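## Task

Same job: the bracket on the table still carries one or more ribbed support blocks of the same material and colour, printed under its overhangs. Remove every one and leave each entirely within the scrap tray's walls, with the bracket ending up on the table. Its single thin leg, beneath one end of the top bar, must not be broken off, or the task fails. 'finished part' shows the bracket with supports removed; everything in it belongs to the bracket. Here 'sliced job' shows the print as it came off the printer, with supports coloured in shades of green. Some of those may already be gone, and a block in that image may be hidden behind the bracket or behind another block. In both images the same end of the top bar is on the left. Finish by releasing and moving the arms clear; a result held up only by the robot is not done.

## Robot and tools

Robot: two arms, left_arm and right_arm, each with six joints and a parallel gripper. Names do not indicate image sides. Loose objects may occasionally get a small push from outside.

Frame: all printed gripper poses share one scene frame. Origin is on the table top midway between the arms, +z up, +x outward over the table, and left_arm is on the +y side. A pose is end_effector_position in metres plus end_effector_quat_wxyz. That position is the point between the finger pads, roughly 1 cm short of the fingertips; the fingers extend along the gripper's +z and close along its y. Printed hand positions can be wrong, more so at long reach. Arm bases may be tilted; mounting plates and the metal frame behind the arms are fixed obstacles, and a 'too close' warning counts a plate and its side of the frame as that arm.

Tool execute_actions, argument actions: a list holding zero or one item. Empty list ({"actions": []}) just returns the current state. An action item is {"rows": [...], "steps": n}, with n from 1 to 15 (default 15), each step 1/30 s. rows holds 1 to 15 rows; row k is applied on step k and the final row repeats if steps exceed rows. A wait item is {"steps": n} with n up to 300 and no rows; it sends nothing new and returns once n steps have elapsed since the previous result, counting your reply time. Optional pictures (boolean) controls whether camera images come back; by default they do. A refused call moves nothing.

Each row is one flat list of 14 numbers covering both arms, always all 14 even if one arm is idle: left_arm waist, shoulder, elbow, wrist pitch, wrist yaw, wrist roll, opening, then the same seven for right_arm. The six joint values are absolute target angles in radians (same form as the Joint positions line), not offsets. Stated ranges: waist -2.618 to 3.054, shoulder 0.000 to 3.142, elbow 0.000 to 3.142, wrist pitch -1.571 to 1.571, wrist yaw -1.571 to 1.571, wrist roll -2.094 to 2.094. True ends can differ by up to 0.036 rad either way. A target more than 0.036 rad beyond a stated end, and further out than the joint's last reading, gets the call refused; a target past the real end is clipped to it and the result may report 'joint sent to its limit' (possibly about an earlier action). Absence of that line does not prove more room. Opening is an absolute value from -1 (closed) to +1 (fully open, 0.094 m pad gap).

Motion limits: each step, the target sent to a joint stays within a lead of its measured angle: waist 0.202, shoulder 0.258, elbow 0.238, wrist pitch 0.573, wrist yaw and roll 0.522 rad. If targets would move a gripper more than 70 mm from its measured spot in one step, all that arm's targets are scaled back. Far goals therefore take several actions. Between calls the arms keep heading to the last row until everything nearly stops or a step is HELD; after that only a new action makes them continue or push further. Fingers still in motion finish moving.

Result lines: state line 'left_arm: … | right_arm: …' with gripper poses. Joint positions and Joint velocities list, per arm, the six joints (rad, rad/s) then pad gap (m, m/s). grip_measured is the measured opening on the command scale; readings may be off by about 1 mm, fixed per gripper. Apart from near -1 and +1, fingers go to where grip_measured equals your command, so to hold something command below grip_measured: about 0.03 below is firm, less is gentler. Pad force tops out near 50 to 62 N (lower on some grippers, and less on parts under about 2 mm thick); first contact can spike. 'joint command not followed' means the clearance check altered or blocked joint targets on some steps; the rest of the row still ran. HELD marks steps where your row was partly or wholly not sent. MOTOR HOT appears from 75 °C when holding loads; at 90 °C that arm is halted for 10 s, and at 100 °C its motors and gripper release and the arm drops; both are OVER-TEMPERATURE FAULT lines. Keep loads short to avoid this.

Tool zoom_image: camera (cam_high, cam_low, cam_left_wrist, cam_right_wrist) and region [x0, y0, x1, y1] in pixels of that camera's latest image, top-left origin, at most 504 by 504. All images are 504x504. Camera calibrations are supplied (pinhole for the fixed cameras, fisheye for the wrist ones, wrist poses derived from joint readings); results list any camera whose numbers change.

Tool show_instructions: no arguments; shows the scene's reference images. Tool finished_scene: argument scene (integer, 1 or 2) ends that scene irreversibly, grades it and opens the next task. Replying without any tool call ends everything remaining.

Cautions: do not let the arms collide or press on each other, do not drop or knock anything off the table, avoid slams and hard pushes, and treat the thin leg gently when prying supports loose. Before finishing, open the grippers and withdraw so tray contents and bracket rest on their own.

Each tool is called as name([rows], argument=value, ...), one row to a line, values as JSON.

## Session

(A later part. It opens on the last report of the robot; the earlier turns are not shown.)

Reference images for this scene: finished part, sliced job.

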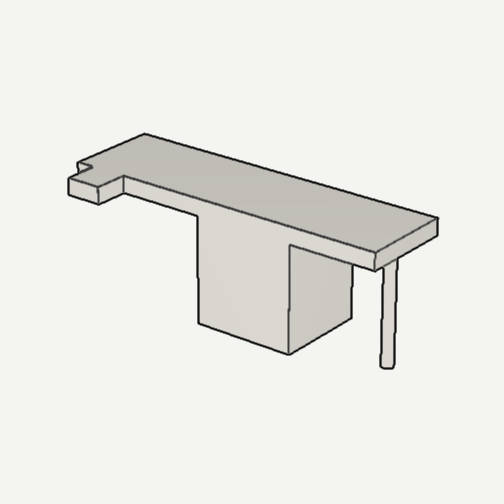

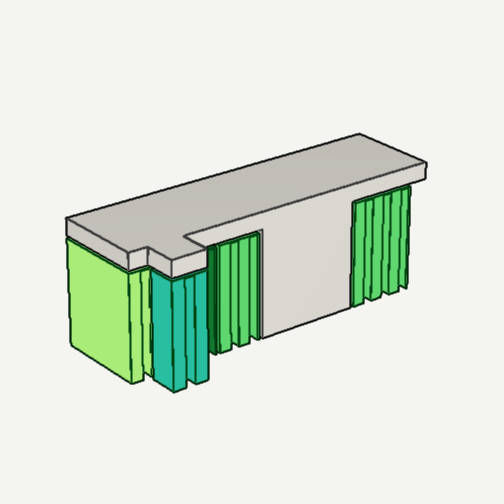

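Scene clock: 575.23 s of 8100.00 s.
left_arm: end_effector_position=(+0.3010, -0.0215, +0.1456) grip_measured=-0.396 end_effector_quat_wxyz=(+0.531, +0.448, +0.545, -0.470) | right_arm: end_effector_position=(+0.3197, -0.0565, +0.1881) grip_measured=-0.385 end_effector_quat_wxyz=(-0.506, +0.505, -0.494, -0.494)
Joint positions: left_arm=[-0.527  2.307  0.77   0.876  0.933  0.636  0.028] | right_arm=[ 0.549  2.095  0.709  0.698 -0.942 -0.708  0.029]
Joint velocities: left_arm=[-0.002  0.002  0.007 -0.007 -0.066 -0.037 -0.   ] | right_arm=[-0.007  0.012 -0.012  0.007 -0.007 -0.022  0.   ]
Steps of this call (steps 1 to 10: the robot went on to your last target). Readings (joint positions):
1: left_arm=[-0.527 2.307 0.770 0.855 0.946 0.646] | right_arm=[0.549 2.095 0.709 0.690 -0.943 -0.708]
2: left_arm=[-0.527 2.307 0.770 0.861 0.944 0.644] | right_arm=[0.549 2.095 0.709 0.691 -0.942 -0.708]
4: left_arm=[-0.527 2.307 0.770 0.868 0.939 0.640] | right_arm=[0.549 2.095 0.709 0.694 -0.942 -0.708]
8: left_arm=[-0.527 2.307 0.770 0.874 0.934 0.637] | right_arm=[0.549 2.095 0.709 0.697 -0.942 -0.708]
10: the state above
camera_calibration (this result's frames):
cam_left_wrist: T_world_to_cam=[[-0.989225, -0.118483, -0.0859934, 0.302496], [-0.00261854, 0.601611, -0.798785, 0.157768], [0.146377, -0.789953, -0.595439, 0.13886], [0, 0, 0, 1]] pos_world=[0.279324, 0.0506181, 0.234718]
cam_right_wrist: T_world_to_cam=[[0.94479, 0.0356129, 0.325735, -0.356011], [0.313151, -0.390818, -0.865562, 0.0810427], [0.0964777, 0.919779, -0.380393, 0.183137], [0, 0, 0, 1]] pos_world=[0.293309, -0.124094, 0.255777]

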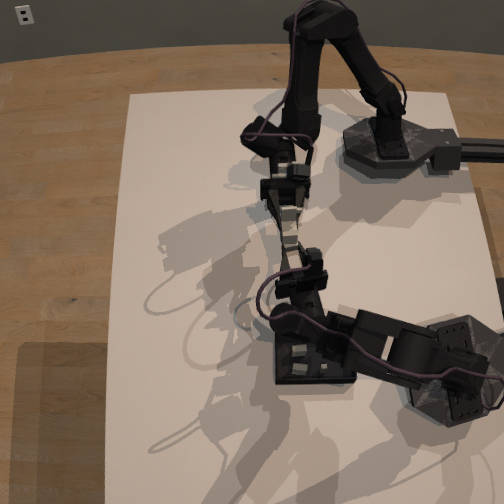

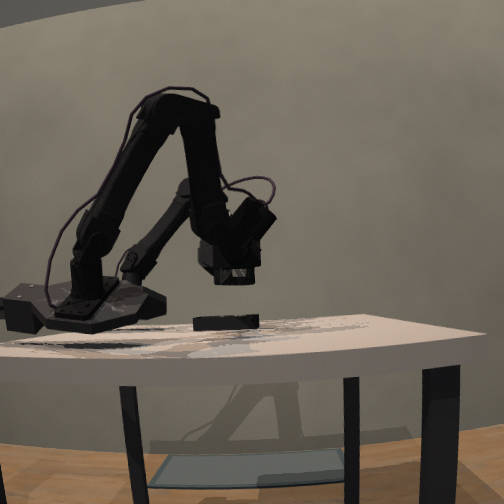

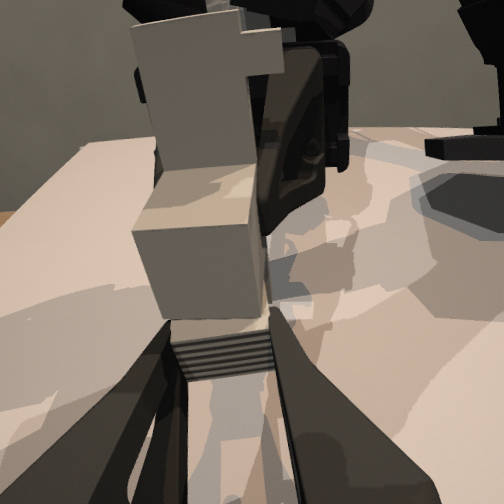

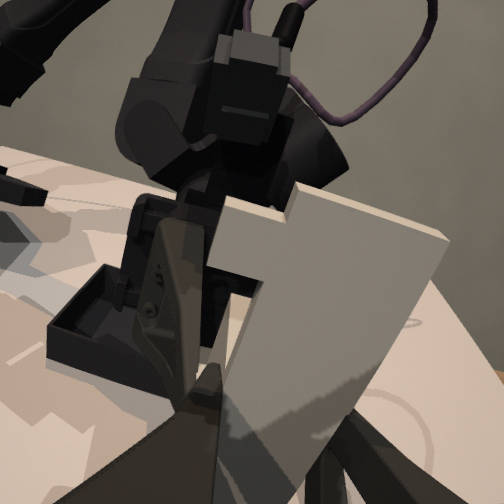

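execute_actions([
  {"rows":[[-0.532,2.279,0.752,0.885,0.95,0.64,-0.47,0.547,2.088,0.73,0.7,-0.94,-0.71,-0.45],[-0.528,2.276,0.752,0.878,0.958,0.65,-0.47,0.547,2.088,0.73,0.7,-0.94,-0.71,-0.45],[-0.524,2.273,0.751,0.87,0.962,0.655,-0.47,0.547,2.088,0.73,0.7,-0.94,-0.71,-0.45],[-0.52,2.27,0.75,0.862,0.965,0.66,-0.47,0.547,2.088,0.73,0.7,-0.94,-0.71,-0.45],[-0.516,2.267,0.749,0.855,0.968,0.665,-0.47,0.547,2.088,0.73,0.7,-0.94,-0.71,-0.45],[-0.512,2.264,0.748,0.849,0.971,0.67,-0.47,0.547,2.088,0.73,0.7,-0.94,-0.71,-0.45],[-0.508,2.261,0.747,0.843,0.974,0.674,-0.47,0.547,2.088,0.73,0.7,-0.94,-0.71,-0.45],[-0.504,2.258,0.746,0.837,0.977,0.678,-0.47,0.547,2.088,0.73,0.7,-0.94,-0.71,-0.45],[-0.5,2.255,0.745,0.831,0.98,0.682,-0.47,0.547,2.088,0.73,0.7,-0.94,-0.71,-0.45],[-0.496,2.252,0.744,0.825,0.982,0.686,-0.47,0.547,2.088,0.73,0.7,-0.94,-0.71,-0.45],[-0.492,2.249,0.743,0.819,0.984,0.69,-0.47,0.547,2.088,0.73,0.7,-0.94,-0.71,-0.45],[-0.488,2.246,0.742,0.813,0.986,0.693,-0.47,0.547,2.088,0.73,0.7,-0.94,-0.71,-0.45],[-0.484,2.244,0.741,0.807,0.988,0.696,-0.47,0.547,2.088,0.73,0.7,-0.94,-0.71,-0.45],[-0.481,2.242,0.74,0.802,0.989,0.698,-0.47,0.547,2.088,0.73,0.7,-0.94,-0.71,-0.45]],"steps":15},
], pictures=false)

execute_actions([
  {"steps":6},
])

Scene clock: 591.43 s of 8100.00 s.
left_arm: end_effector_position=(+0.3055, -0.0071, +0.1473) grip_measured=-0.396 end_effector_quat_wxyz=(+0.538, +0.449, +0.544, -0.462) | right_arm: end_effector_position=(+0.3208, -0.0565, +0.1895) grip_measured=-0.385 end_effector_quat_wxyz=(-0.510, +0.505, -0.492, -0.492)
Joint positions: left_arm=[-0.488  2.27   0.759  0.83   0.954  0.681  0.028] | right_arm=[ 0.549  2.095  0.709  0.708 -0.942 -0.708  0.029]
Joint velocities: left_arm=[ 0.095 -0.061 -0.032 -0.125  0.095  0.051 -0.001] | right_arm=[ 0.002 -0.002 -0.012 -0.066 -0.022  0.037 -0.   ]
Steps of this call (steps 1 to 30: the robot went on to your last target; steps 31 to 90: nothing new was sent; then 12.70 s passed at rest; steps 91 to 105: all 15 steps of this action). Readings (joint positions):
91: left_arm=[-0.527 2.307 0.770 0.878 0.931 0.634] | right_arm=[0.549 2.095 0.709 0.698 -0.942 -0.708]
92: left_arm=[-0.527 2.307 0.770 0.878 0.931 0.636] | right_arm=[0.549 2.095 0.709 0.698 -0.942 -0.708]
94: left_arm=[-0.527 2.306 0.770 0.877 0.933 0.641] | right_arm=[0.549 2.095 0.709 0.699 -0.942 -0.708]
98: left_arm=[-0.519 2.294 0.770 0.859 0.937 0.657] | right_arm=[0.549 2.095 0.709 0.705 -0.942 -0.708]
105: the state above

Scene clock: 591.63 s of 8100.00 s.
left_arm: end_effector_position=(+0.3050, -0.0058, +0.1472) grip_measured=-0.396 end_effector_quat_wxyz=(+0.538, +0.450, +0.542, -0.463) | right_arm: end_effector_position=(+0.3208, -0.0565, +0.1895) grip_measured=-0.385 end_effector_quat_wxyz=(-0.510, +0.505, -0.492, -0.492)
Joint positions: left_arm=[-0.484  2.268  0.759  0.822  0.96   0.689  0.028] | right_arm=[ 0.549  2.095  0.709  0.708 -0.942 -0.708  0.029]
Joint velocities: left_arm=[ 0.007  0.002  0.002 -0.066  0.051  0.007  0.001] | right_arm=[ 0.002 -0.002 -0.002  0.007  0.022  0.095  0.   ]
Steps of this call (steps 1 to 6: the robot went on to your last target). Readings (joint positions):
1: left_arm=[-0.486 2.269 0.759 0.827 0.956 0.684] | right_arm=[0.549 2.095 0.709 0.708 -0.942 -0.708]
2: left_arm=[-0.484 2.268 0.759 0.826 0.957 0.685] | right_arm=[0.549 2.095 0.709 0.708 -0.942 -0.708]
4: left_arm=[-0.484 2.268 0.759 0.824 0.959 0.688] | right_arm=[0.549 2.095 0.709 0.708 -0.942 -0.708]
6: the state above
camera_calibration (this result's frames):
cam_left_wrist: T_world_to_cam=[[-0.986499, -0.127289, -0.103045, 0.310036], [0.00550788, 0.603061, -0.797676, 0.146992], [0.163678, -0.787474, -0.594218, 0.146219], [0, 0, 0, 1]] pos_world=[0.281108, 0.0659626, 0.236086]
cam_right_wrist: T_world_to_cam=[[0.942073, 0.0302505, 0.334041, -0.358605], [0.31907, -0.387866, -0.864728, 0.0800389], [0.103405, 0.921219, -0.37505, 0.180427], [0, 0, 0, 1]] pos_world=[0.293637, -0.124321, 0.25667]

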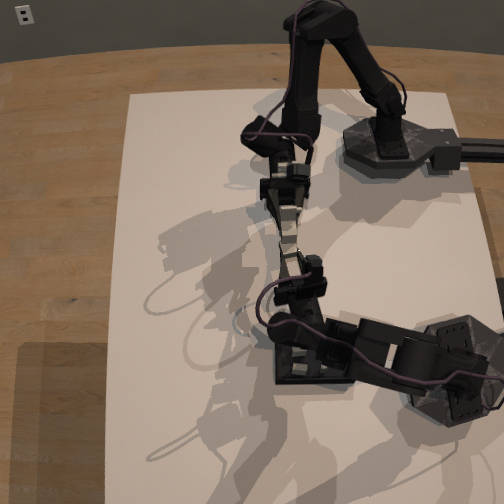

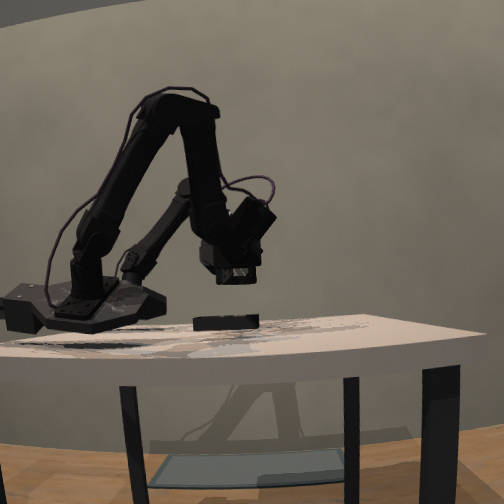

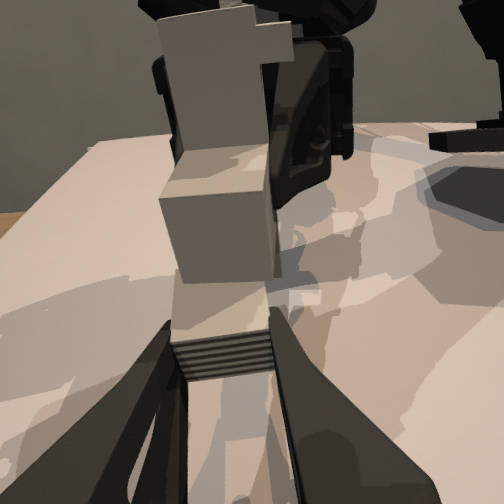

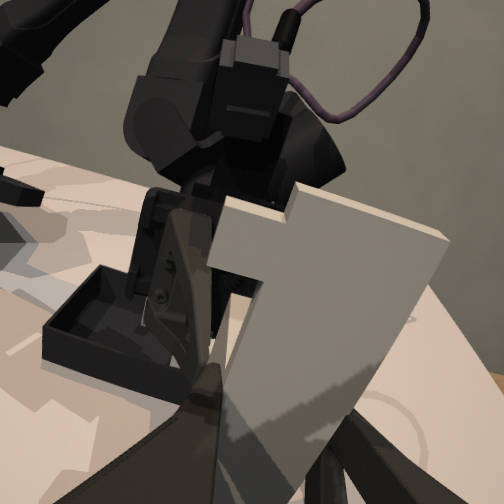

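execute_actions([
  {"rows":[[-0.481,2.238,0.74,0.802,0.993,0.702,-0.47,0.547,2.088,0.73,0.695,-0.94,-0.71,-0.45],[-0.479,2.234,0.74,0.8,0.997,0.706,-0.47,0.547,2.088,0.73,0.69,-0.94,-0.71,-0.45],[-0.476,2.23,0.74,0.796,1.0,0.71,-0.47,0.547,2.088,0.73,0.685,-0.94,-0.71,-0.45],[-0.472,2.226,0.74,0.79,1.003,0.715,-0.47,0.547,2.088,0.73,0.685,-0.94,-0.71,-0.45],[-0.468,2.222,0.739,0.784,1.006,0.72,-0.47,0.547,2.088,0.73,0.685,-0.94,-0.71,-0.45],[-0.464,2.218,0.738,0.778,1.009,0.725,-0.47,0.547,2.088,0.73,0.685,-0.94,-0.71,-0.45],[-0.46,2.214,0.737,0.772,1.012,0.73,-0.47,0.547,2.088,0.73,0.685,-0.94,-0.71,-0.45],[-0.455,2.21,0.736,0.765,1.016,0.735,-0.47,0.547,2.088,0.73,0.685,-0.94,-0.71,-0.45],[-0.45,2.205,0.735,0.758,1.02,0.74,-0.47,0.547,2.088,0.73,0.685,-0.94,-0.71,-0.45],[-0.445,2.2,0.734,0.751,1.024,0.746,-0.47,0.547,2.088,0.73,0.685,-0.94,-0.71,-0.45],[-0.439,2.195,0.733,0.743,1.028,0.752,-0.47,0.547,2.088,0.73,0.685,-0.94,-0.71,-0.45],[-0.433,2.19,0.732,0.735,1.032,0.758,-0.47,0.547,2.088,0.73,0.685,-0.94,-0.71,-0.45],[-0.427,2.185,0.731,0.727,1.036,0.764,-0.47,0.547,2.088,0.73,0.685,-0.94,-0.71,-0.45],[-0.421,2.18,0.73,0.719,1.04,0.77,-0.47,0.547,2.088,0.73,0.685,-0.94,-0.71,-0.45],[-0.415,2.175,0.73,0.711,1.044,0.776,-0.47,0.547,2.088,0.73,0.685,-0.94,-0.71,-0.45]]},
], pictures=false)

execute_actions([
  {"steps":6},
])

Scene clock: 601.93 s of 8100.00 s.
left_arm: end_effector_position=(+0.3101, +0.0144, +0.1538) grip_measured=-0.396 end_effector_quat_wxyz=(+0.547, +0.450, +0.538, -0.458) | right_arm: end_effector_position=(+0.3209, -0.0565, +0.1892) grip_measured=-0.385 end_effector_quat_wxyz=(-0.510, +0.505, -0.493, -0.492)
Joint positions: left_arm=[-0.431  2.21   0.749  0.75   1.001  0.747  0.028] | right_arm=[ 0.549  2.095  0.709  0.707 -0.94  -0.708  0.029]
Joint velocities: left_arm=[ 0.164 -0.198 -0.002 -0.051  0.125  0.125  0.   ] | right_arm=[ 0.002  0.002  0.002 -0.095 -0.007  0.051 -0.   ]
Steps of this call (steps 1 to 30: the robot went on to your last target; steps 31 to 90: nothing new was sent; then 6.80 s passed at rest; steps 91 to 105: all 15 steps of this action). Readings (joint positions):
91: left_arm=[-0.484 2.268 0.759 0.820 0.963 0.692] | right_arm=[0.549 2.095 0.709 0.708 -0.942 -0.708]
92: left_arm=[-0.484 2.268 0.759 0.819 0.964 0.694] | right_arm=[0.549 2.095 0.709 0.708 -0.942 -0.708]
94: left_arm=[-0.483 2.264 0.759 0.813 0.966 0.698] | right_arm=[0.549 2.095 0.709 0.708 -0.942 -0.708]
98: left_arm=[-0.471 2.250 0.759 0.787 0.970 0.713] | right_arm=[0.549 2.095 0.709 0.709 -0.942 -0.708]
105: the state above

Scene clock: 602.13 s of 8100.00 s.
left_arm: end_effector_position=(+0.3124, +0.0198, +0.1587) grip_measured=-0.396 end_effector_quat_wxyz=(+0.556, +0.451, +0.530, -0.455) | right_arm: end_effector_position=(+0.3211, -0.0565, +0.1891) grip_measured=-0.385 end_effector_quat_wxyz=(-0.510, +0.505, -0.493, -0.492)
Joint positions: left_arm=[-0.418  2.194  0.749  0.743  1.019  0.764  0.028] | right_arm=[ 0.549  2.095  0.709  0.707 -0.939 -0.708  0.029]
Joint velocities: left_arm=[ 0.007 -0.012  0.002 -0.095  0.037  0.051 -0.   ] | right_arm=[ 0.007  0.002 -0.007 -0.037  0.037  0.007  0.001]
Steps of this call (steps 1 to 6: the robot went on to your last target). Readings (joint positions):
1: left_arm=[-0.426 2.204 0.749 0.748 1.005 0.751] | right_arm=[0.549 2.095 0.709 0.707 -0.940 -0.708]
2: left_arm=[-0.422 2.199 0.749 0.747 1.009 0.755] | right_arm=[0.549 2.095 0.709 0.707 -0.940 -0.708]
4: left_arm=[-0.418 2.194 0.749 0.745 1.015 0.760] | right_arm=[0.549 2.095 0.709 0.707 -0.939 -0.708]
6: the state above
camera_calibration (this result's frames):
cam_left_wrist: T_world_to_cam=[[-0.979722, -0.141794, -0.141558, 0.32603], [0.031552, 0.588516, -0.807869, 0.134506], [0.19786, -0.795954, -0.572109, 0.157983], [0, 0, 0, 1]] pos_world=[0.283916, 0.0928176, 0.245199]
cam_right_wrist: T_world_to_cam=[[0.942437, 0.0294229, 0.333087, -0.358667], [0.317611, -0.390289, -0.864174, 0.0797947], [0.104574, 0.920222, -0.377168, 0.180199], [0, 0, 0, 1]] pos_world=[0.293833, -0.124127, 0.256389]

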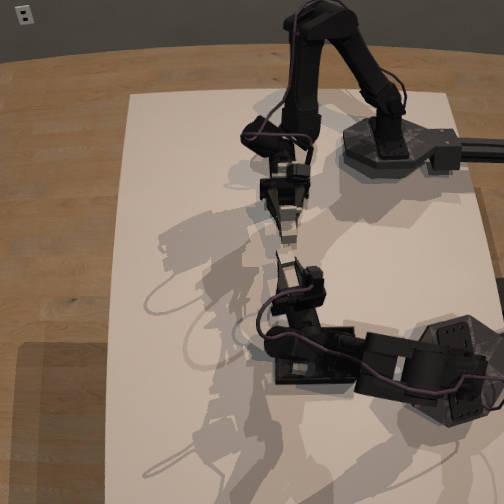

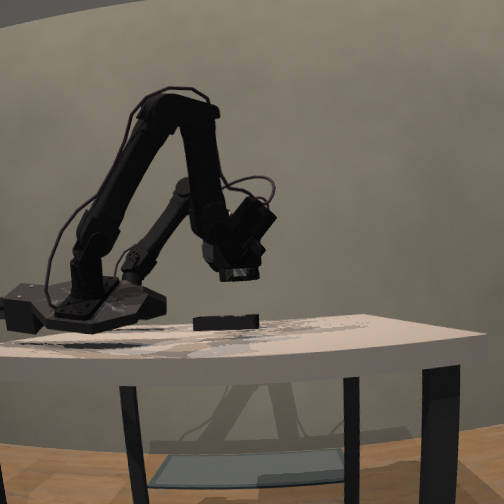

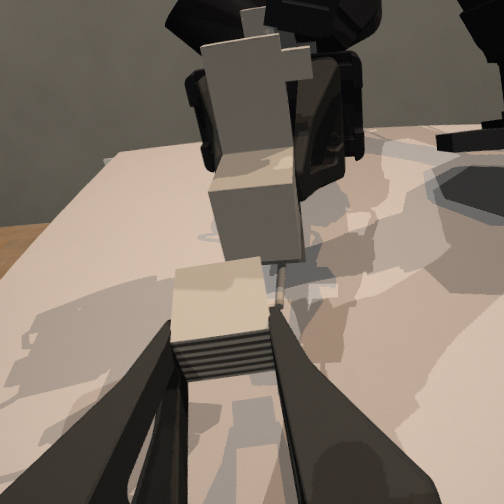

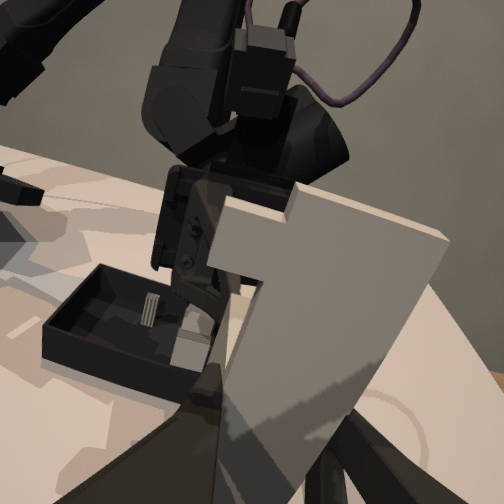

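execute_actions([
  {"rows":[[-0.405,2.155,0.75,0.68,1.04,0.78,-0.47,0.54,2.075,0.74,0.67,-0.93,-0.71,-0.45],[-0.39,2.13,0.765,0.64,1.03,0.79,-0.47,0.525,2.06,0.755,0.64,-0.91,-0.71,-0.45],[-0.375,2.1,0.78,0.595,1.01,0.8,-0.47,0.505,2.04,0.77,0.6,-0.88,-0.71,-0.45],[-0.36,2.07,0.795,0.55,0.98,0.81,-0.47,0.485,2.02,0.79,0.555,-0.84,-0.71,-0.45],[-0.35,2.04,0.81,0.5,0.94,0.82,-0.47,0.465,2.0,0.81,0.51,-0.8,-0.71,-0.45],[-0.34,2.01,0.82,0.45,0.895,0.83,-0.47,0.445,1.98,0.83,0.46,-0.755,-0.71,-0.45],[-0.335,1.98,0.83,0.4,0.85,0.84,-0.47,0.425,1.96,0.85,0.41,-0.71,-0.71,-0.45],[-0.335,1.95,0.84,0.35,0.8,0.85,-0.47,0.41,1.945,0.87,0.36,-0.665,-0.71,-0.45],[-0.335,1.92,0.85,0.3,0.75,0.86,-0.47,0.4,1.93,0.89,0.31,-0.62,-0.71,-0.45],[-0.34,1.89,0.86,0.25,0.7,0.87,-0.47,0.395,1.92,0.91,0.26,-0.575,-0.71,-0.45],[-0.35,1.865,0.87,0.2,0.65,0.88,-0.47,0.395,1.91,0.93,0.21,-0.53,-0.71,-0.45],[-0.36,1.84,0.88,0.15,0.6,0.89,-0.47,0.4,1.905,0.95,0.16,-0.485,-0.71,-0.45],[-0.375,1.82,0.89,0.1,0.55,0.9,-0.47,0.405,1.9,0.97,0.11,-0.44,-0.71,-0.45],[-0.39,1.805,0.9,0.05,0.5,0.91,-0.47,0.415,1.9,0.99,0.06,-0.395,-0.71,-0.45],[-0.405,1.795,0.91,0.0,0.45,0.92,-0.47,0.425,1.9,1.01,0.01,-0.35,-0.71,-0.45]]},
], pictures=false)

execute_actions([
  {"rows":[[-0.42,1.79,0.92,-0.05,0.4,0.93,-0.47,0.435,1.9,1.03,-0.04,-0.305,-0.71,-0.45],[-0.435,1.79,0.93,-0.1,0.35,0.94,-0.47,0.445,1.9,1.05,-0.09,-0.26,-0.71,-0.45],[-0.45,1.79,0.94,-0.15,0.3,0.95,-0.47,0.46,1.9,1.07,-0.14,-0.215,-0.71,-0.45],[-0.465,1.79,0.95,-0.2,0.25,0.96,-0.47,0.475,1.905,1.09,-0.19,-0.17,-0.71,-0.45],[-0.48,1.79,0.96,-0.25,0.2,0.965,-0.47,0.49,1.91,1.11,-0.24,-0.125,-0.71,-0.45],[-0.5,1.79,0.97,-0.3,0.15,0.97,-0.47,0.505,1.915,1.125,-0.29,-0.08,-0.71,-0.45],[-0.52,1.795,0.975,-0.35,0.1,0.975,-0.47,0.52,1.92,1.14,-0.34,-0.035,-0.71,-0.45],[-0.54,1.8,0.98,-0.4,0.05,0.98,-0.47,0.535,1.93,1.155,-0.39,0.01,-0.71,-0.45],[-0.56,1.805,0.985,-0.45,0.0,0.985,-0.47,0.55,1.94,1.17,-0.44,0.055,-0.71,-0.45],[-0.58,1.81,0.99,-0.5,-0.05,0.99,-0.47,0.57,1.95,1.185,-0.49,0.1,-0.71,-0.45],[-0.6,1.82,0.995,-0.55,-0.1,0.99,-0.47,0.59,1.965,1.2,-0.54,0.145,-0.71,-0.45],[-0.62,1.83,1.0,-0.6,-0.15,0.99,-0.47,0.61,1.98,1.21,-0.59,0.19,-0.71,-0.45],[-0.64,1.84,1.005,-0.65,-0.2,0.99,-0.47,0.63,1.995,1.22,-0.64,0.235,-0.71,-0.45],[-0.66,1.85,1.01,-0.7,-0.25,0.99,-0.47,0.65,2.01,1.23,-0.69,0.275,-0.71,-0.45],[-0.68,1.86,1.015,-0.75,-0.3,0.99,-0.47,0.67,2.025,1.24,-0.74,0.31,-0.71,-0.45]]},
], pictures=false)

execute_actions([
  {"rows":[[-0.698,1.872,1.02,-0.79,-0.335,0.99,-0.47,0.685,2.04,1.25,-0.79,0.335,-0.71,-0.45],[-0.714,1.884,1.02,-0.825,-0.36,0.99,-0.47,0.7,2.055,1.255,-0.83,0.355,-0.71,-0.45],[-0.728,1.896,1.02,-0.825,-0.36,0.99,-0.47,0.712,2.07,1.26,-0.855,0.355,-0.71,-0.45],[-0.74,1.908,1.02,-0.825,-0.36,0.99,-0.47,0.722,2.085,1.26,-0.855,0.355,-0.71,-0.45],[-0.75,1.92,1.02,-0.825,-0.36,0.99,-0.47,0.732,2.1,1.26,-0.855,0.355,-0.71,-0.45],[-0.758,1.93,1.02,-0.825,-0.36,0.99,-0.47,0.74,2.115,1.26,-0.855,0.355,-0.71,-0.45],[-0.763,1.938,1.02,-0.825,-0.36,0.99,-0.47,0.746,2.13,1.26,-0.855,0.355,-0.71,-0.45],[-0.765,1.943,1.02,-0.825,-0.36,0.99,-0.47,0.75,2.14,1.26,-0.855,0.355,-0.71,-0.45],[-0.765,1.943,1.02,-0.825,-0.36,0.99,-0.47,0.75,2.15,1.26,-0.855,0.355,-0.71,-0.45]],"steps":13},
], pictures=false)

execute_actions([
  {"rows":[[-0.757,1.952,1.0,-0.795,-0.362,0.995,-0.47,0.75,2.15,1.26,-0.855,0.355,-0.71,-0.45],[-0.748,1.961,0.985,-0.765,-0.364,1.0,-0.47,0.75,2.15,1.26,-0.855,0.355,-0.71,-0.45],[-0.742,1.97,0.975,-0.738,-0.366,1.007,-0.47,0.75,2.15,1.26,-0.855,0.355,-0.71,-0.45],[-0.736,1.979,0.967,-0.712,-0.368,1.014,-0.47,0.75,2.15,1.26,-0.855,0.355,-0.71,-0.45],[-0.73,1.988,0.959,-0.688,-0.37,1.021,-0.47,0.75,2.15,1.26,-0.855,0.355,-0.71,-0.45],[-0.724,1.997,0.951,-0.664,-0.37,1.028,-0.47,0.75,2.15,1.26,-0.855,0.355,-0.71,-0.45],[-0.718,2.006,0.943,-0.64,-0.37,1.035,-0.47,0.75,2.15,1.26,-0.855,0.355,-0.71,-0.45],[-0.712,2.015,0.935,-0.618,-0.37,1.042,-0.47,0.75,2.15,1.26,-0.855,0.355,-0.71,-0.45],[-0.707,2.024,0.927,-0.598,-0.37,1.049,-0.47,0.75,2.15,1.26,-0.855,0.355,-0.71,-0.45],[-0.702,2.033,0.919,-0.58,-0.37,1.055,-0.47,0.75,2.15,1.26,-0.855,0.355,-0.71,-0.45],[-0.697,2.041,0.911,-0.566,-0.37,1.055,-0.47,0.75,2.15,1.26,-0.855,0.355,-0.71,-0.45],[-0.693,2.049,0.904,-0.556,-0.37,1.055,-0.47,0.75,2.15,1.26,-0.855,0.355,-0.71,-0.45],[-0.689,2.056,0.898,-0.556,-0.37,1.055,-0.47,0.75,2.15,1.26,-0.855,0.355,-0.71,-0.45],[-0.686,2.062,0.893,-0.556,-0.37,1.055,-0.47,0.75,2.15,1.26,-0.855,0.355,-0.71,-0.45],[-0.684,2.066,0.89,-0.556,-0.37,1.055,-0.47,0.75,2.15,1.26,-0.855,0.355,-0.71,-0.45]]},
], pictures=false)

execute_actions([
  {"steps":8},
])

Scene clock: 653.33 s of 8100.00 s.
left_arm: end_effector_position=(+0.3883, +0.1029, +0.2052) grip_measured=-0.396 end_effector_quat_wxyz=(+0.550, +0.441, +0.654, -0.275) | right_arm: end_effector_position=(+0.4638, -0.1416, +0.2013) grip_measured=-0.385 end_effector_quat_wxyz=(+0.509, -0.429, +0.680, +0.309)
Joint positions: left_arm=[-0.355  1.829  0.879  0.238  0.635  0.873  0.028] | right_arm=[ 0.393  1.904  0.967  0.249 -0.522 -0.708  0.029]
Joint velocities: left_arm=[-0.315 -0.525  0.3   -1.311 -1.311  0.212  0.001] | right_arm=[ 0.129 -0.071  0.574 -1.385  1.253  0.022 -0.   ]
Steps of this call (steps 1 to 30: the robot went on to your last target; steps 31 to 90: nothing new was sent; then 47.70 s passed at rest; steps 91 to 105: all 15 steps of this action). Readings (joint positions):
91: left_arm=[-0.417 2.193 0.749 0.730 1.025 0.770] | right_arm=[0.549 2.095 0.709 0.705 -0.938 -0.708]
92: left_arm=[-0.415 2.186 0.749 0.715 1.025 0.773] | right_arm=[0.547 2.093 0.713 0.695 -0.934 -0.708]
94: left_arm=[-0.400 2.153 0.750 0.664 1.015 0.782] | right_arm=[0.532 2.076 0.730 0.651 -0.913 -0.708]
98: left_arm=[-0.348 2.035 0.791 0.521 0.925 0.810] | right_arm=[0.454 2.000 0.807 0.522 -0.807 -0.708]
105: the state above

Scene clock: 653.83 s of 8100.00 s.
left_arm: end_effector_position=(+0.2893, +0.1146, +0.1188) grip_measured=-0.396 end_effector_quat_wxyz=(+0.199, +0.618, +0.755, -0.090) | right_arm: end_effector_position=(+0.4039, -0.1538, +0.1288) grip_measured=-0.385 end_effector_quat_wxyz=(+0.214, -0.542, +0.806, +0.104)
Joint positions: left_arm=[-0.631  1.823  0.983 -0.515 -0.095  0.975  0.028] | right_arm=[ 0.618  1.984  1.207 -0.495  0.135 -0.708  0.029]
Joint velocities: left_arm=[-0.564  0.281  0.154 -1.473 -1.37   0.022 -0.001] | right_arm=[ 0.584  0.466  0.271 -1.531  1.223  0.007 -0.001]
Steps of this call (steps 1 to 15: all 15 steps of this action). Readings (joint positions):
1: left_arm=[-0.367 1.814 0.890 0.193 0.589 0.883] | right_arm=[0.399 1.904 0.986 0.203 -0.479 -0.708]
2: left_arm=[-0.383 1.805 0.900 0.148 0.542 0.892] | right_arm=[0.406 1.904 1.005 0.154 -0.435 -0.708]
4: left_arm=[-0.418 1.800 0.920 0.053 0.447 0.912] | right_arm=[0.428 1.904 1.038 0.051 -0.346 -0.708]
8: left_arm=[-0.490 1.800 0.945 -0.157 0.251 0.945] | right_arm=[0.491 1.907 1.107 -0.155 -0.170 -0.708]
15: the state above

Scene clock: 654.27 s of 8100.00 s.
left_arm: end_effector_position=(+0.2251, +0.1460, +0.0851) grip_measured=-0.396 end_effector_quat_wxyz=(+0.007, +0.713, +0.702, -0.003) | right_arm: end_effector_position=(+0.3198, -0.1778, +0.0737) grip_measured=-0.385 end_effector_quat_wxyz=(+0.003, -0.652, +0.758, +0.011)
Joint positions: left_arm=[-0.752  1.935  0.993 -0.798 -0.345  0.983  0.028] | right_arm=[ 0.739  2.152  1.233 -0.824  0.334 -0.708  0.029]
Joint velocities: left_arm=[-0.017 -0.002 -0.012 -0.11  -0.139  0.007 -0.001] | right_arm=[-0.012 -0.007  0.002 -0.154  0.095  0.007 -0.001]
Steps of this call (steps 1 to 13: all 13 steps of this action). Readings (joint positions):
1: left_arm=[-0.651 1.834 0.988 -0.563 -0.143 0.977] | right_arm=[0.638 2.001 1.216 -0.546 0.174 -0.708]
2: left_arm=[-0.670 1.847 0.992 -0.610 -0.186 0.978] | right_arm=[0.658 2.018 1.223 -0.596 0.208 -0.708]
4: left_arm=[-0.703 1.872 0.993 -0.684 -0.250 0.980] | right_arm=[0.691 2.052 1.232 -0.683 0.259 -0.708]
8: left_arm=[-0.745 1.920 0.993 -0.764 -0.314 0.982] | right_arm=[0.731 2.113 1.233 -0.780 0.310 -0.708]
13: the state above

Scene clock: 654.77 s of 8100.00 s.
left_arm: end_effector_position=(+0.2251, +0.1493, +0.0361) grip_measured=-0.396 end_effector_quat_wxyz=(-0.001, +0.712, +0.702, +0.003) | right_arm: end_effector_position=(+0.3193, -0.1816, +0.0737) grip_measured=-0.385 end_effector_quat_wxyz=(-0.003, -0.654, +0.757, +0.003)
Joint positions: left_arm=[-0.693  2.045  0.914 -0.602 -0.37   1.039  0.028] | right_arm=[ 0.739  2.152  1.233 -0.836  0.348 -0.708  0.029]
Joint velocities: left_arm=[ 0.085  0.193 -0.154  0.242  0.037  0.007 -0.   ] | right_arm=[ 0.007  0.002  0.002  0.037 -0.066 -0.022 -0.   ]
Steps of this call (steps 1 to 15: all 15 steps of this action). Readings (joint positions):
1: left_arm=[-0.752 1.935 0.993 -0.798 -0.348 0.983] | right_arm=[0.739 2.152 1.233 -0.828 0.337 -0.708]
2: left_arm=[-0.752 1.936 0.993 -0.796 -0.352 0.985] | right_arm=[0.739 2.152 1.233 -0.829 0.339 -0.708]
4: left_arm=[-0.751 1.944 0.993 -0.780 -0.357 0.991] | right_arm=[0.739 2.152 1.233 -0.832 0.343 -0.708]
8: left_arm=[-0.732 1.978 0.971 -0.705 -0.364 1.010] | right_arm=[0.739 2.152 1.233 -0.835 0.346 -0.708]
15: the state above

Scene clock: 655.03 s of 8100.00 s.
left_arm: end_effector_position=(+0.2249, +0.1490, +0.0312) grip_measured=-0.396 end_effector_quat_wxyz=(+0.000, +0.712, +0.702, +0.004) | right_arm: end_effector_position=(+0.3194, -0.1817, +0.0737) grip_measured=-0.385 end_effector_quat_wxyz=(-0.003, -0.654, +0.757, +0.003)
Joint positions: left_arm=[-0.689  2.056  0.904 -0.576 -0.371  1.046  0.028] | right_arm=[ 0.739  2.152  1.233 -0.836  0.348 -0.708  0.029]
Joint velocities: left_arm=[-0.022  0.002  0.022  0.007 -0.037  0.066 -0.001] | right_arm=[ 0.002  0.002 -0.002 -0.066 -0.022  0.022 -0.   ]
Steps of this call (steps 1 to 8: the robot went on to your last target). Readings (joint positions):
1: left_arm=[-0.691 2.050 0.909 -0.596 -0.370 1.040] | right_arm=[0.739 2.152 1.233 -0.836 0.348 -0.708]
2: left_arm=[-0.689 2.054 0.906 -0.593 -0.371 1.042] | right_arm=[0.739 2.152 1.233 -0.836 0.348 -0.708]
4: left_arm=[-0.689 2.056 0.904 -0.587 -0.371 1.044] | right_arm=[0.739 2.152 1.233 -0.836 0.348 -0.708]
8: the state above
camera_calibration (this result's frames):
cam_left_wrist: T_world_to_cam=[[-0.990076, 0.136201, 0.0346292, 0.195978], [0.129329, 0.786617, 0.603745, -0.137363], [0.0549909, 0.602231, -0.796425, 0.0359724], [0, 0, 0, 1]] pos_world=[0.20982, 0.0596961, 0.104795]
cam_right_wrist: T_world_to_cam=[[0.985603, 0.163207, -0.0441692, -0.276606], [0.167445, -0.905965, 0.388832, -0.206283], [0.0234443, -0.39063, -0.920249, 0.0797927], [0, 0, 0, 1]] pos_world=[0.305294, -0.110571, 0.141421]

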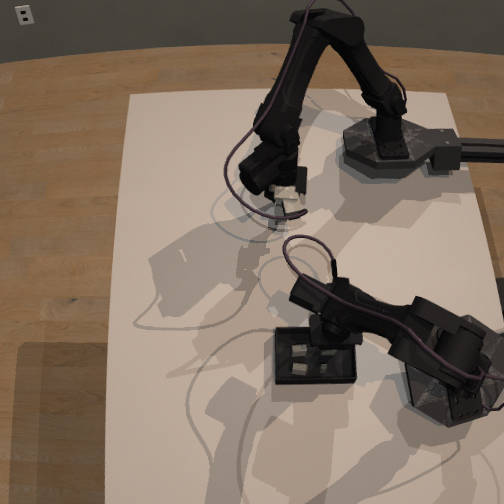

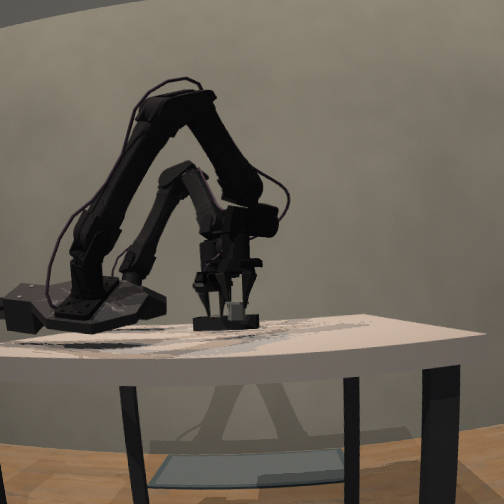

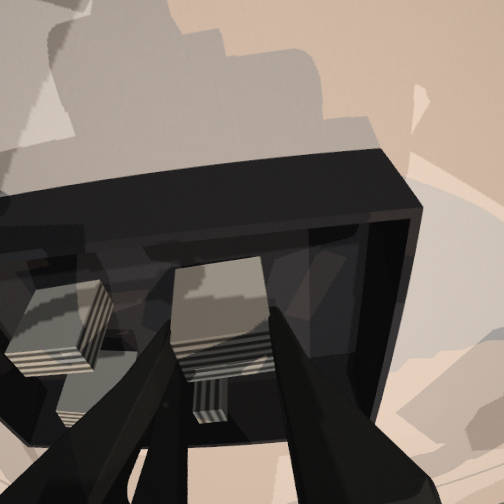

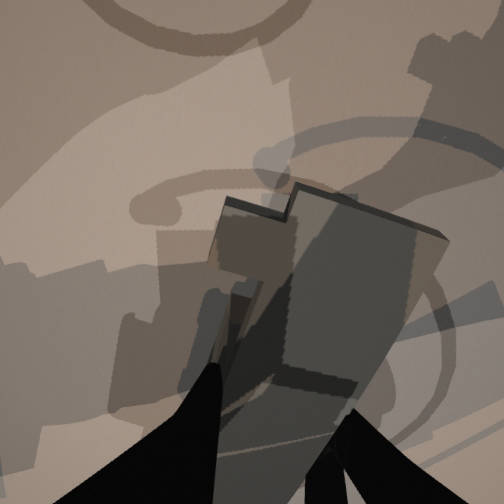

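execute_actions([
  {"rows":[[-0.684,2.078,0.885,-0.556,-0.37,1.055,-0.46,0.74,2.158,1.24,-0.83,0.36,-0.71,-0.45],[-0.684,2.085,0.88,-0.556,-0.37,1.055,-0.45,0.733,2.164,1.225,-0.81,0.363,-0.71,-0.45],[-0.684,2.085,0.88,-0.556,-0.37,1.055,-0.44,0.729,2.169,1.215,-0.795,0.366,-0.71,-0.45],[-0.684,2.085,0.88,-0.556,-0.37,1.055,-0.42,0.726,2.174,1.21,-0.78,0.368,-0.71,-0.45],[-0.684,2.08,0.885,-0.556,-0.37,1.055,-0.39,0.723,2.179,1.205,-0.767,0.37,-0.71,-0.45],[-0.684,2.07,0.895,-0.56,-0.37,1.055,-0.35,0.72,2.184,1.2,-0.755,0.37,-0.71,-0.45],[-0.686,2.06,0.905,-0.57,-0.37,1.05,-0.3,0.717,2.189,1.195,-0.743,0.37,-0.71,-0.45],[-0.69,2.05,0.915,-0.59,-0.37,1.045,-0.24,0.714,2.194,1.19,-0.732,0.37,-0.71,-0.45],[-0.7,2.038,0.928,-0.62,-0.37,1.035,-0.19,0.711,2.199,1.185,-0.722,0.37,-0.71,-0.45],[-0.71,2.024,0.94,-0.65,-0.37,1.025,-0.17,0.709,2.203,1.181,-0.716,0.37,-0.71,-0.45],[-0.72,2.01,0.952,-0.68,-0.37,1.015,-0.17,0.707,2.207,1.177,-0.716,0.37,-0.71,-0.45],[-0.73,1.995,0.964,-0.71,-0.37,1.005,-0.17,0.705,2.21,1.174,-0.716,0.37,-0.71,-0.45],[-0.74,1.98,0.976,-0.74,-0.37,0.995,-0.17,0.705,2.21,1.174,-0.716,0.37,-0.71,-0.45],[-0.748,1.965,0.988,-0.77,-0.37,0.99,-0.17,0.705,2.21,1.174,-0.716,0.37,-0.71,-0.45],[-0.755,1.95,1.0,-0.8,-0.37,0.99,-0.17,0.705,2.21,1.174,-0.716,0.37,-0.71,-0.45]]},
], pictures=false)

execute_actions([
  {"rows":[[-0.76,1.93,1.01,-0.82,-0.37,0.99,-0.17,0.705,2.21,1.174,-0.716,0.37,-0.71,-0.45],[-0.76,1.905,1.02,-0.84,-0.37,0.99,-0.17,0.705,2.21,1.174,-0.716,0.37,-0.71,-0.45],[-0.755,1.88,1.02,-0.85,-0.37,0.99,-0.17,0.705,2.21,1.174,-0.716,0.37,-0.71,-0.45],[-0.745,1.85,1.02,-0.86,-0.37,0.99,-0.17,0.705,2.21,1.174,-0.716,0.37,-0.71,-0.45],[-0.73,1.82,1.02,-0.87,-0.37,0.99,-0.17,0.705,2.21,1.174,-0.716,0.37,-0.71,-0.45],[-0.71,1.79,1.02,-0.88,-0.37,0.99,-0.17,0.705,2.21,1.174,-0.716,0.37,-0.71,-0.45],[-0.69,1.76,1.02,-0.89,-0.37,0.99,-0.17,0.705,2.21,1.174,-0.716,0.37,-0.71,-0.45],[-0.67,1.73,1.02,-0.9,-0.37,0.99,-0.17,0.705,2.21,1.174,-0.716,0.37,-0.71,-0.45],[-0.65,1.7,1.02,-0.91,-0.37,0.99,-0.17,0.705,2.21,1.174,-0.716,0.37,-0.71,-0.45],[-0.63,1.67,1.02,-0.92,-0.37,0.99,-0.17,0.705,2.21,1.174,-0.716,0.37,-0.71,-0.45],[-0.615,1.64,1.02,-0.92,-0.37,0.99,-0.17,0.705,2.21,1.174,-0.716,0.37,-0.71,-0.45],[-0.605,1.62,1.02,-0.92,-0.37,0.99,-0.17,0.705,2.21,1.174,-0.716,0.37,-0.71,-0.45],[-0.6,1.6,1.02,-0.92,-0.37,0.99,-0.17,0.705,2.21,1.174,-0.716,0.37,-0.71,-0.45]],"steps":15},
])

zoom_image(camera="cam_low", region=[190,270,290,350])

Scene clock: 675.07 s of 8100.00 s.
left_arm: end_effector_position=(+0.2242, +0.1495, +0.0535) grip_measured=-0.171 end_effector_quat_wxyz=(-0.007, +0.716, +0.698, +0.006) | right_arm: end_effector_position=(+0.3180, -0.1853, +0.0445) grip_measured=-0.385 end_effector_quat_wxyz=(-0.011, -0.644, +0.765, -0.001)
Joint positions: left_arm=[-0.72   2.011  0.947 -0.689 -0.372  1.019  0.039] | right_arm=[ 0.709  2.205  1.187 -0.742  0.363 -0.708  0.029]
Joint velocities: left_arm=[-0.305 -0.486  0.403 -0.769 -0.022 -0.168 -0.   ] | right_arm=[-0.027  0.056 -0.046  0.007 -0.007 -0.037 -0.001]
Steps of this call (steps 1 to 30: the robot went on to your last target; steps 31 to 90: nothing new was sent; then 16.53 s passed at rest; steps 91 to 105: all 15 steps of this action). Readings (joint positions):
91: left_arm=[-0.689 2.056 0.904 -0.568 -0.371 1.047] | right_arm=[0.739 2.152 1.233 -0.836 0.349 -0.708]
92: left_arm=[-0.689 2.057 0.904 -0.568 -0.371 1.047] | right_arm=[0.739 2.152 1.233 -0.835 0.350 -0.708]
94: left_arm=[-0.689 2.062 0.904 -0.567 -0.371 1.047] | right_arm=[0.738 2.154 1.233 -0.826 0.353 -0.708]
98: left_arm=[-0.689 2.065 0.904 -0.567 -0.371 1.047] | right_arm=[0.727 2.170 1.221 -0.782 0.359 -0.708]
105: the state above

Scene clock: 675.57 s of 8100.00 s.
left_arm: end_effector_position=(+0.2562, +0.2147, +0.1469) grip_measured=-0.171 end_effector_quat_wxyz=(+0.084, +0.632, +0.770, +0.025) | right_arm: end_effector_position=(+0.3199, -0.1836, +0.0439) grip_measured=-0.385 end_effector_quat_wxyz=(-0.005, -0.643, +0.766, -0.001)
Joint positions: left_arm=[-0.598  1.62   0.997 -0.883 -0.379  0.999  0.039] | right_arm=[ 0.709  2.206  1.186 -0.729  0.363 -0.708  0.029]
Joint velocities: left_arm=[ 0.11  -0.359 -0.037 -0.154 -0.066 -0.022 -0.   ] | right_arm=[-0.017 -0.007 -0.017  0.022 -0.022  0.007 -0.   ]
Steps of this call (steps 1 to 15: all 15 steps of this action). Readings (joint positions):
1: left_arm=[-0.729 1.993 0.961 -0.712 -0.372 1.014] | right_arm=[0.709 2.206 1.186 -0.741 0.363 -0.708]
2: left_arm=[-0.738 1.972 0.973 -0.732 -0.372 1.011] | right_arm=[0.709 2.206 1.186 -0.740 0.363 -0.708]
4: left_arm=[-0.745 1.923 0.990 -0.764 -0.372 1.007] | right_arm=[0.709 2.206 1.186 -0.736 0.363 -0.708]
8: left_arm=[-0.718 1.803 0.997 -0.819 -0.372 1.002] | right_arm=[0.709 2.206 1.186 -0.731 0.363 -0.708]
15: the state above
camera_calibration (this result's frames):
cam_left_wrist: T_world_to_cam=[[-0.990196, -0.0770452, -0.116518, 0.282098], [-0.127605, 0.838259, 0.530131, -0.197396], [0.0568284, 0.539801, -0.839872, 0.106113], [0, 0, 0, 1]] pos_world=[0.248114, 0.129923, 0.226636]
cam_right_wrist: T_world_to_cam=[[0.990154, 0.133058, -0.0434871, -0.285141], [0.139316, -0.906369, 0.398855, -0.188059], [0.0136554, -0.400986, -0.915982, 0.0526765], [0, 0, 0, 1]] pos_world=[0.307814, -0.111388, 0.110859]

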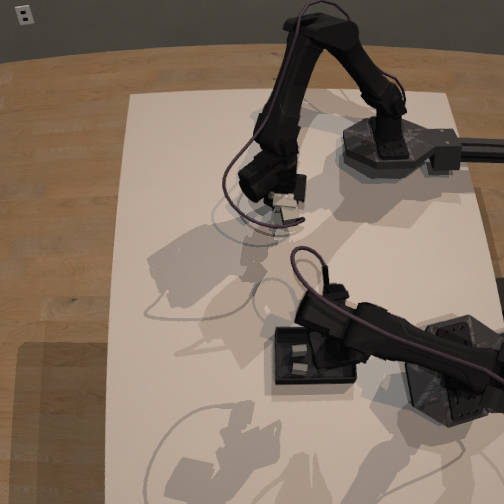

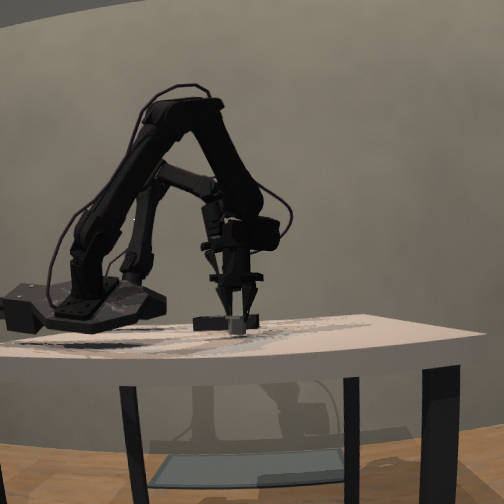

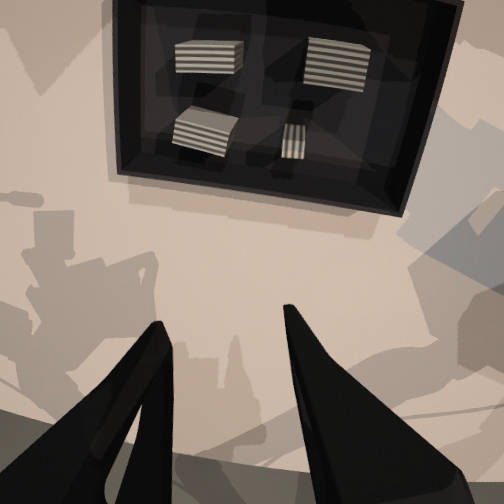

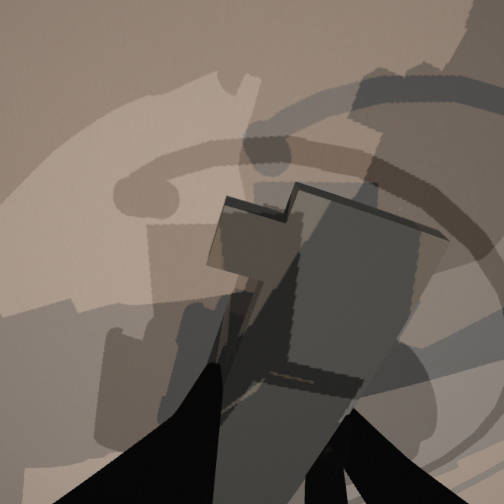

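Region (190, 270, 290, 350) of cam_low's 504x504 image, scaled by 5.040, with more detail than that image has; it fills the top 403 rows of this view, and the rest is white.

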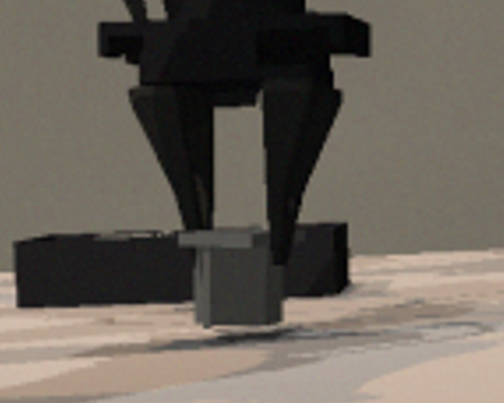

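execute_actions([
  {"rows":[[-0.6,1.6,1.02,-0.92,-0.37,0.99,-0.17,0.705,2.216,1.174,-0.712,0.37,-0.71,-0.44],[-0.6,1.6,1.02,-0.92,-0.37,0.99,-0.17,0.705,2.221,1.174,-0.708,0.37,-0.71,-0.44],[-0.6,1.6,1.02,-0.92,-0.37,0.99,-0.17,0.705,2.225,1.174,-0.705,0.37,-0.71,-0.44],[-0.6,1.6,1.02,-0.92,-0.37,0.99,-0.17,0.705,2.228,1.174,-0.705,0.37,-0.71,-0.44]],"steps":12},
])

zoom_image(camera="cam_low", region=[190,270,290,350])

Scene clock: 681.60 s of 8100.00 s.
left_arm: end_effector_position=(+0.2528, +0.2176, +0.1486) grip_measured=-0.171 end_effector_quat_wxyz=(+0.080, +0.633, +0.770, +0.024) | right_arm: end_effector_position=(+0.3195, -0.1822, +0.0401) grip_measured=-0.385 end_effector_quat_wxyz=(-0.006, -0.643, +0.766, -0.002)
Joint positions: left_arm=[-0.597  1.609  0.997 -0.903 -0.38   0.999  0.039] | right_arm=[ 0.709  2.219  1.186 -0.719  0.364 -0.708  0.029]
Joint velocities: left_arm=[-0.012 -0.007 -0.002  0.11   0.095 -0.022 -0.001] | right_arm=[-0.002  0.002 -0.007 -0.022 -0.022  0.022 -0.001]
Steps of this call (steps 1 to 30: the robot went on to your last target; steps 31 to 90: nothing new was sent; then 2.63 s passed at rest; steps 91 to 102: all 12 steps of this action). Readings (joint positions):
91: left_arm=[-0.597 1.609 0.997 -0.903 -0.380 0.999] | right_arm=[0.709 2.206 1.186 -0.728 0.363 -0.708]
92: left_arm=[-0.597 1.609 0.997 -0.903 -0.380 0.999] | right_arm=[0.709 2.206 1.186 -0.727 0.363 -0.708]
94: left_arm=[-0.597 1.609 0.997 -0.903 -0.380 0.999] | right_arm=[0.709 2.209 1.186 -0.723 0.364 -0.708]
98: left_arm=[-0.597 1.609 0.997 -0.903 -0.380 0.999] | right_arm=[0.709 2.218 1.186 -0.720 0.364 -0.708]
102: the state above
camera_calibration (this result's frames):
cam_left_wrist: T_world_to_cam=[[-0.991221, -0.0747673, -0.109047, 0.277787], [-0.121902, 0.836168, 0.534755, -0.202863], [0.0511993, 0.543353, -0.837942, 0.106543], [0, 0, 0, 1]] pos_world=[0.245164, 0.132506, 0.228051]
cam_right_wrist: T_world_to_cam=[[0.989983, 0.133788, -0.0451111, -0.284821], [0.140618, -0.905598, 0.400149, -0.185503], [0.0126827, -0.402484, -0.915339, 0.049754], [0, 0, 0, 1]] pos_world=[0.307422, -0.10986, 0.106922]

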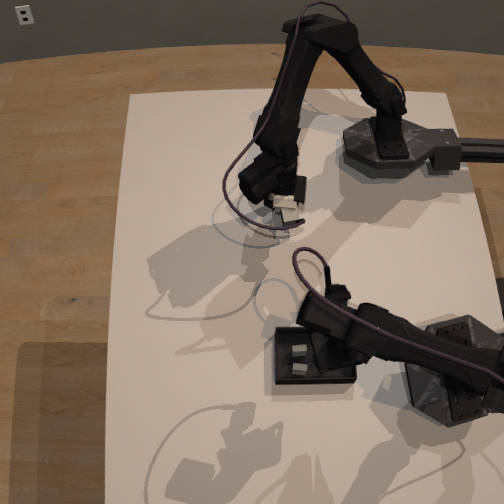

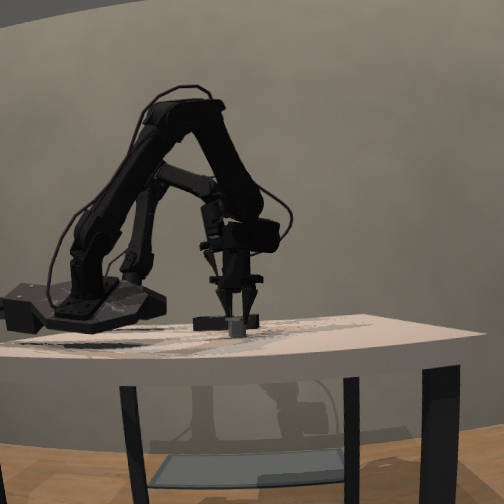

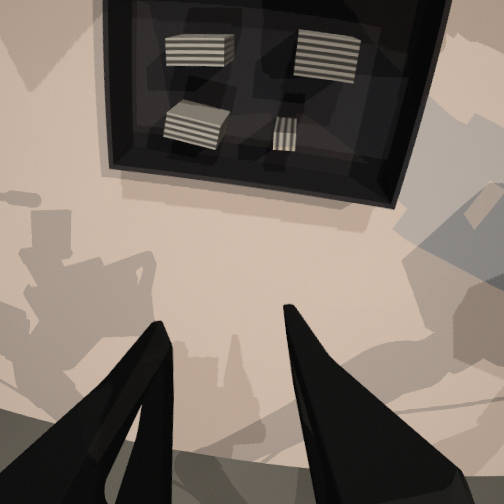

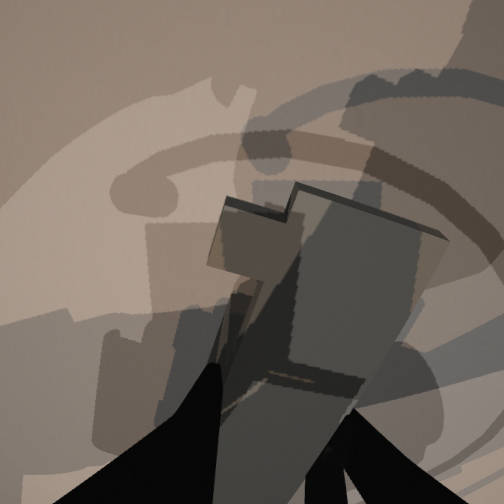

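Region (190, 270, 290, 350) of cam_low's 504x504 image, scaled by 5.040, with more detail than that image has; it fills the top 403 rows of this view, and the rest is white.

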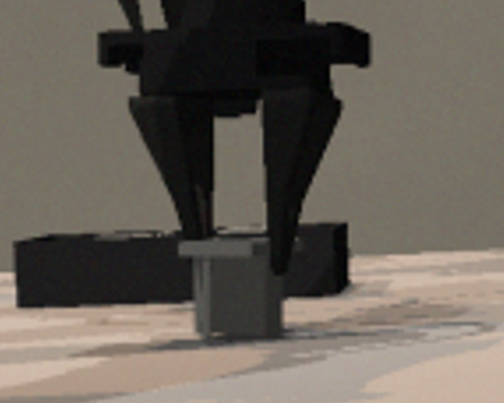

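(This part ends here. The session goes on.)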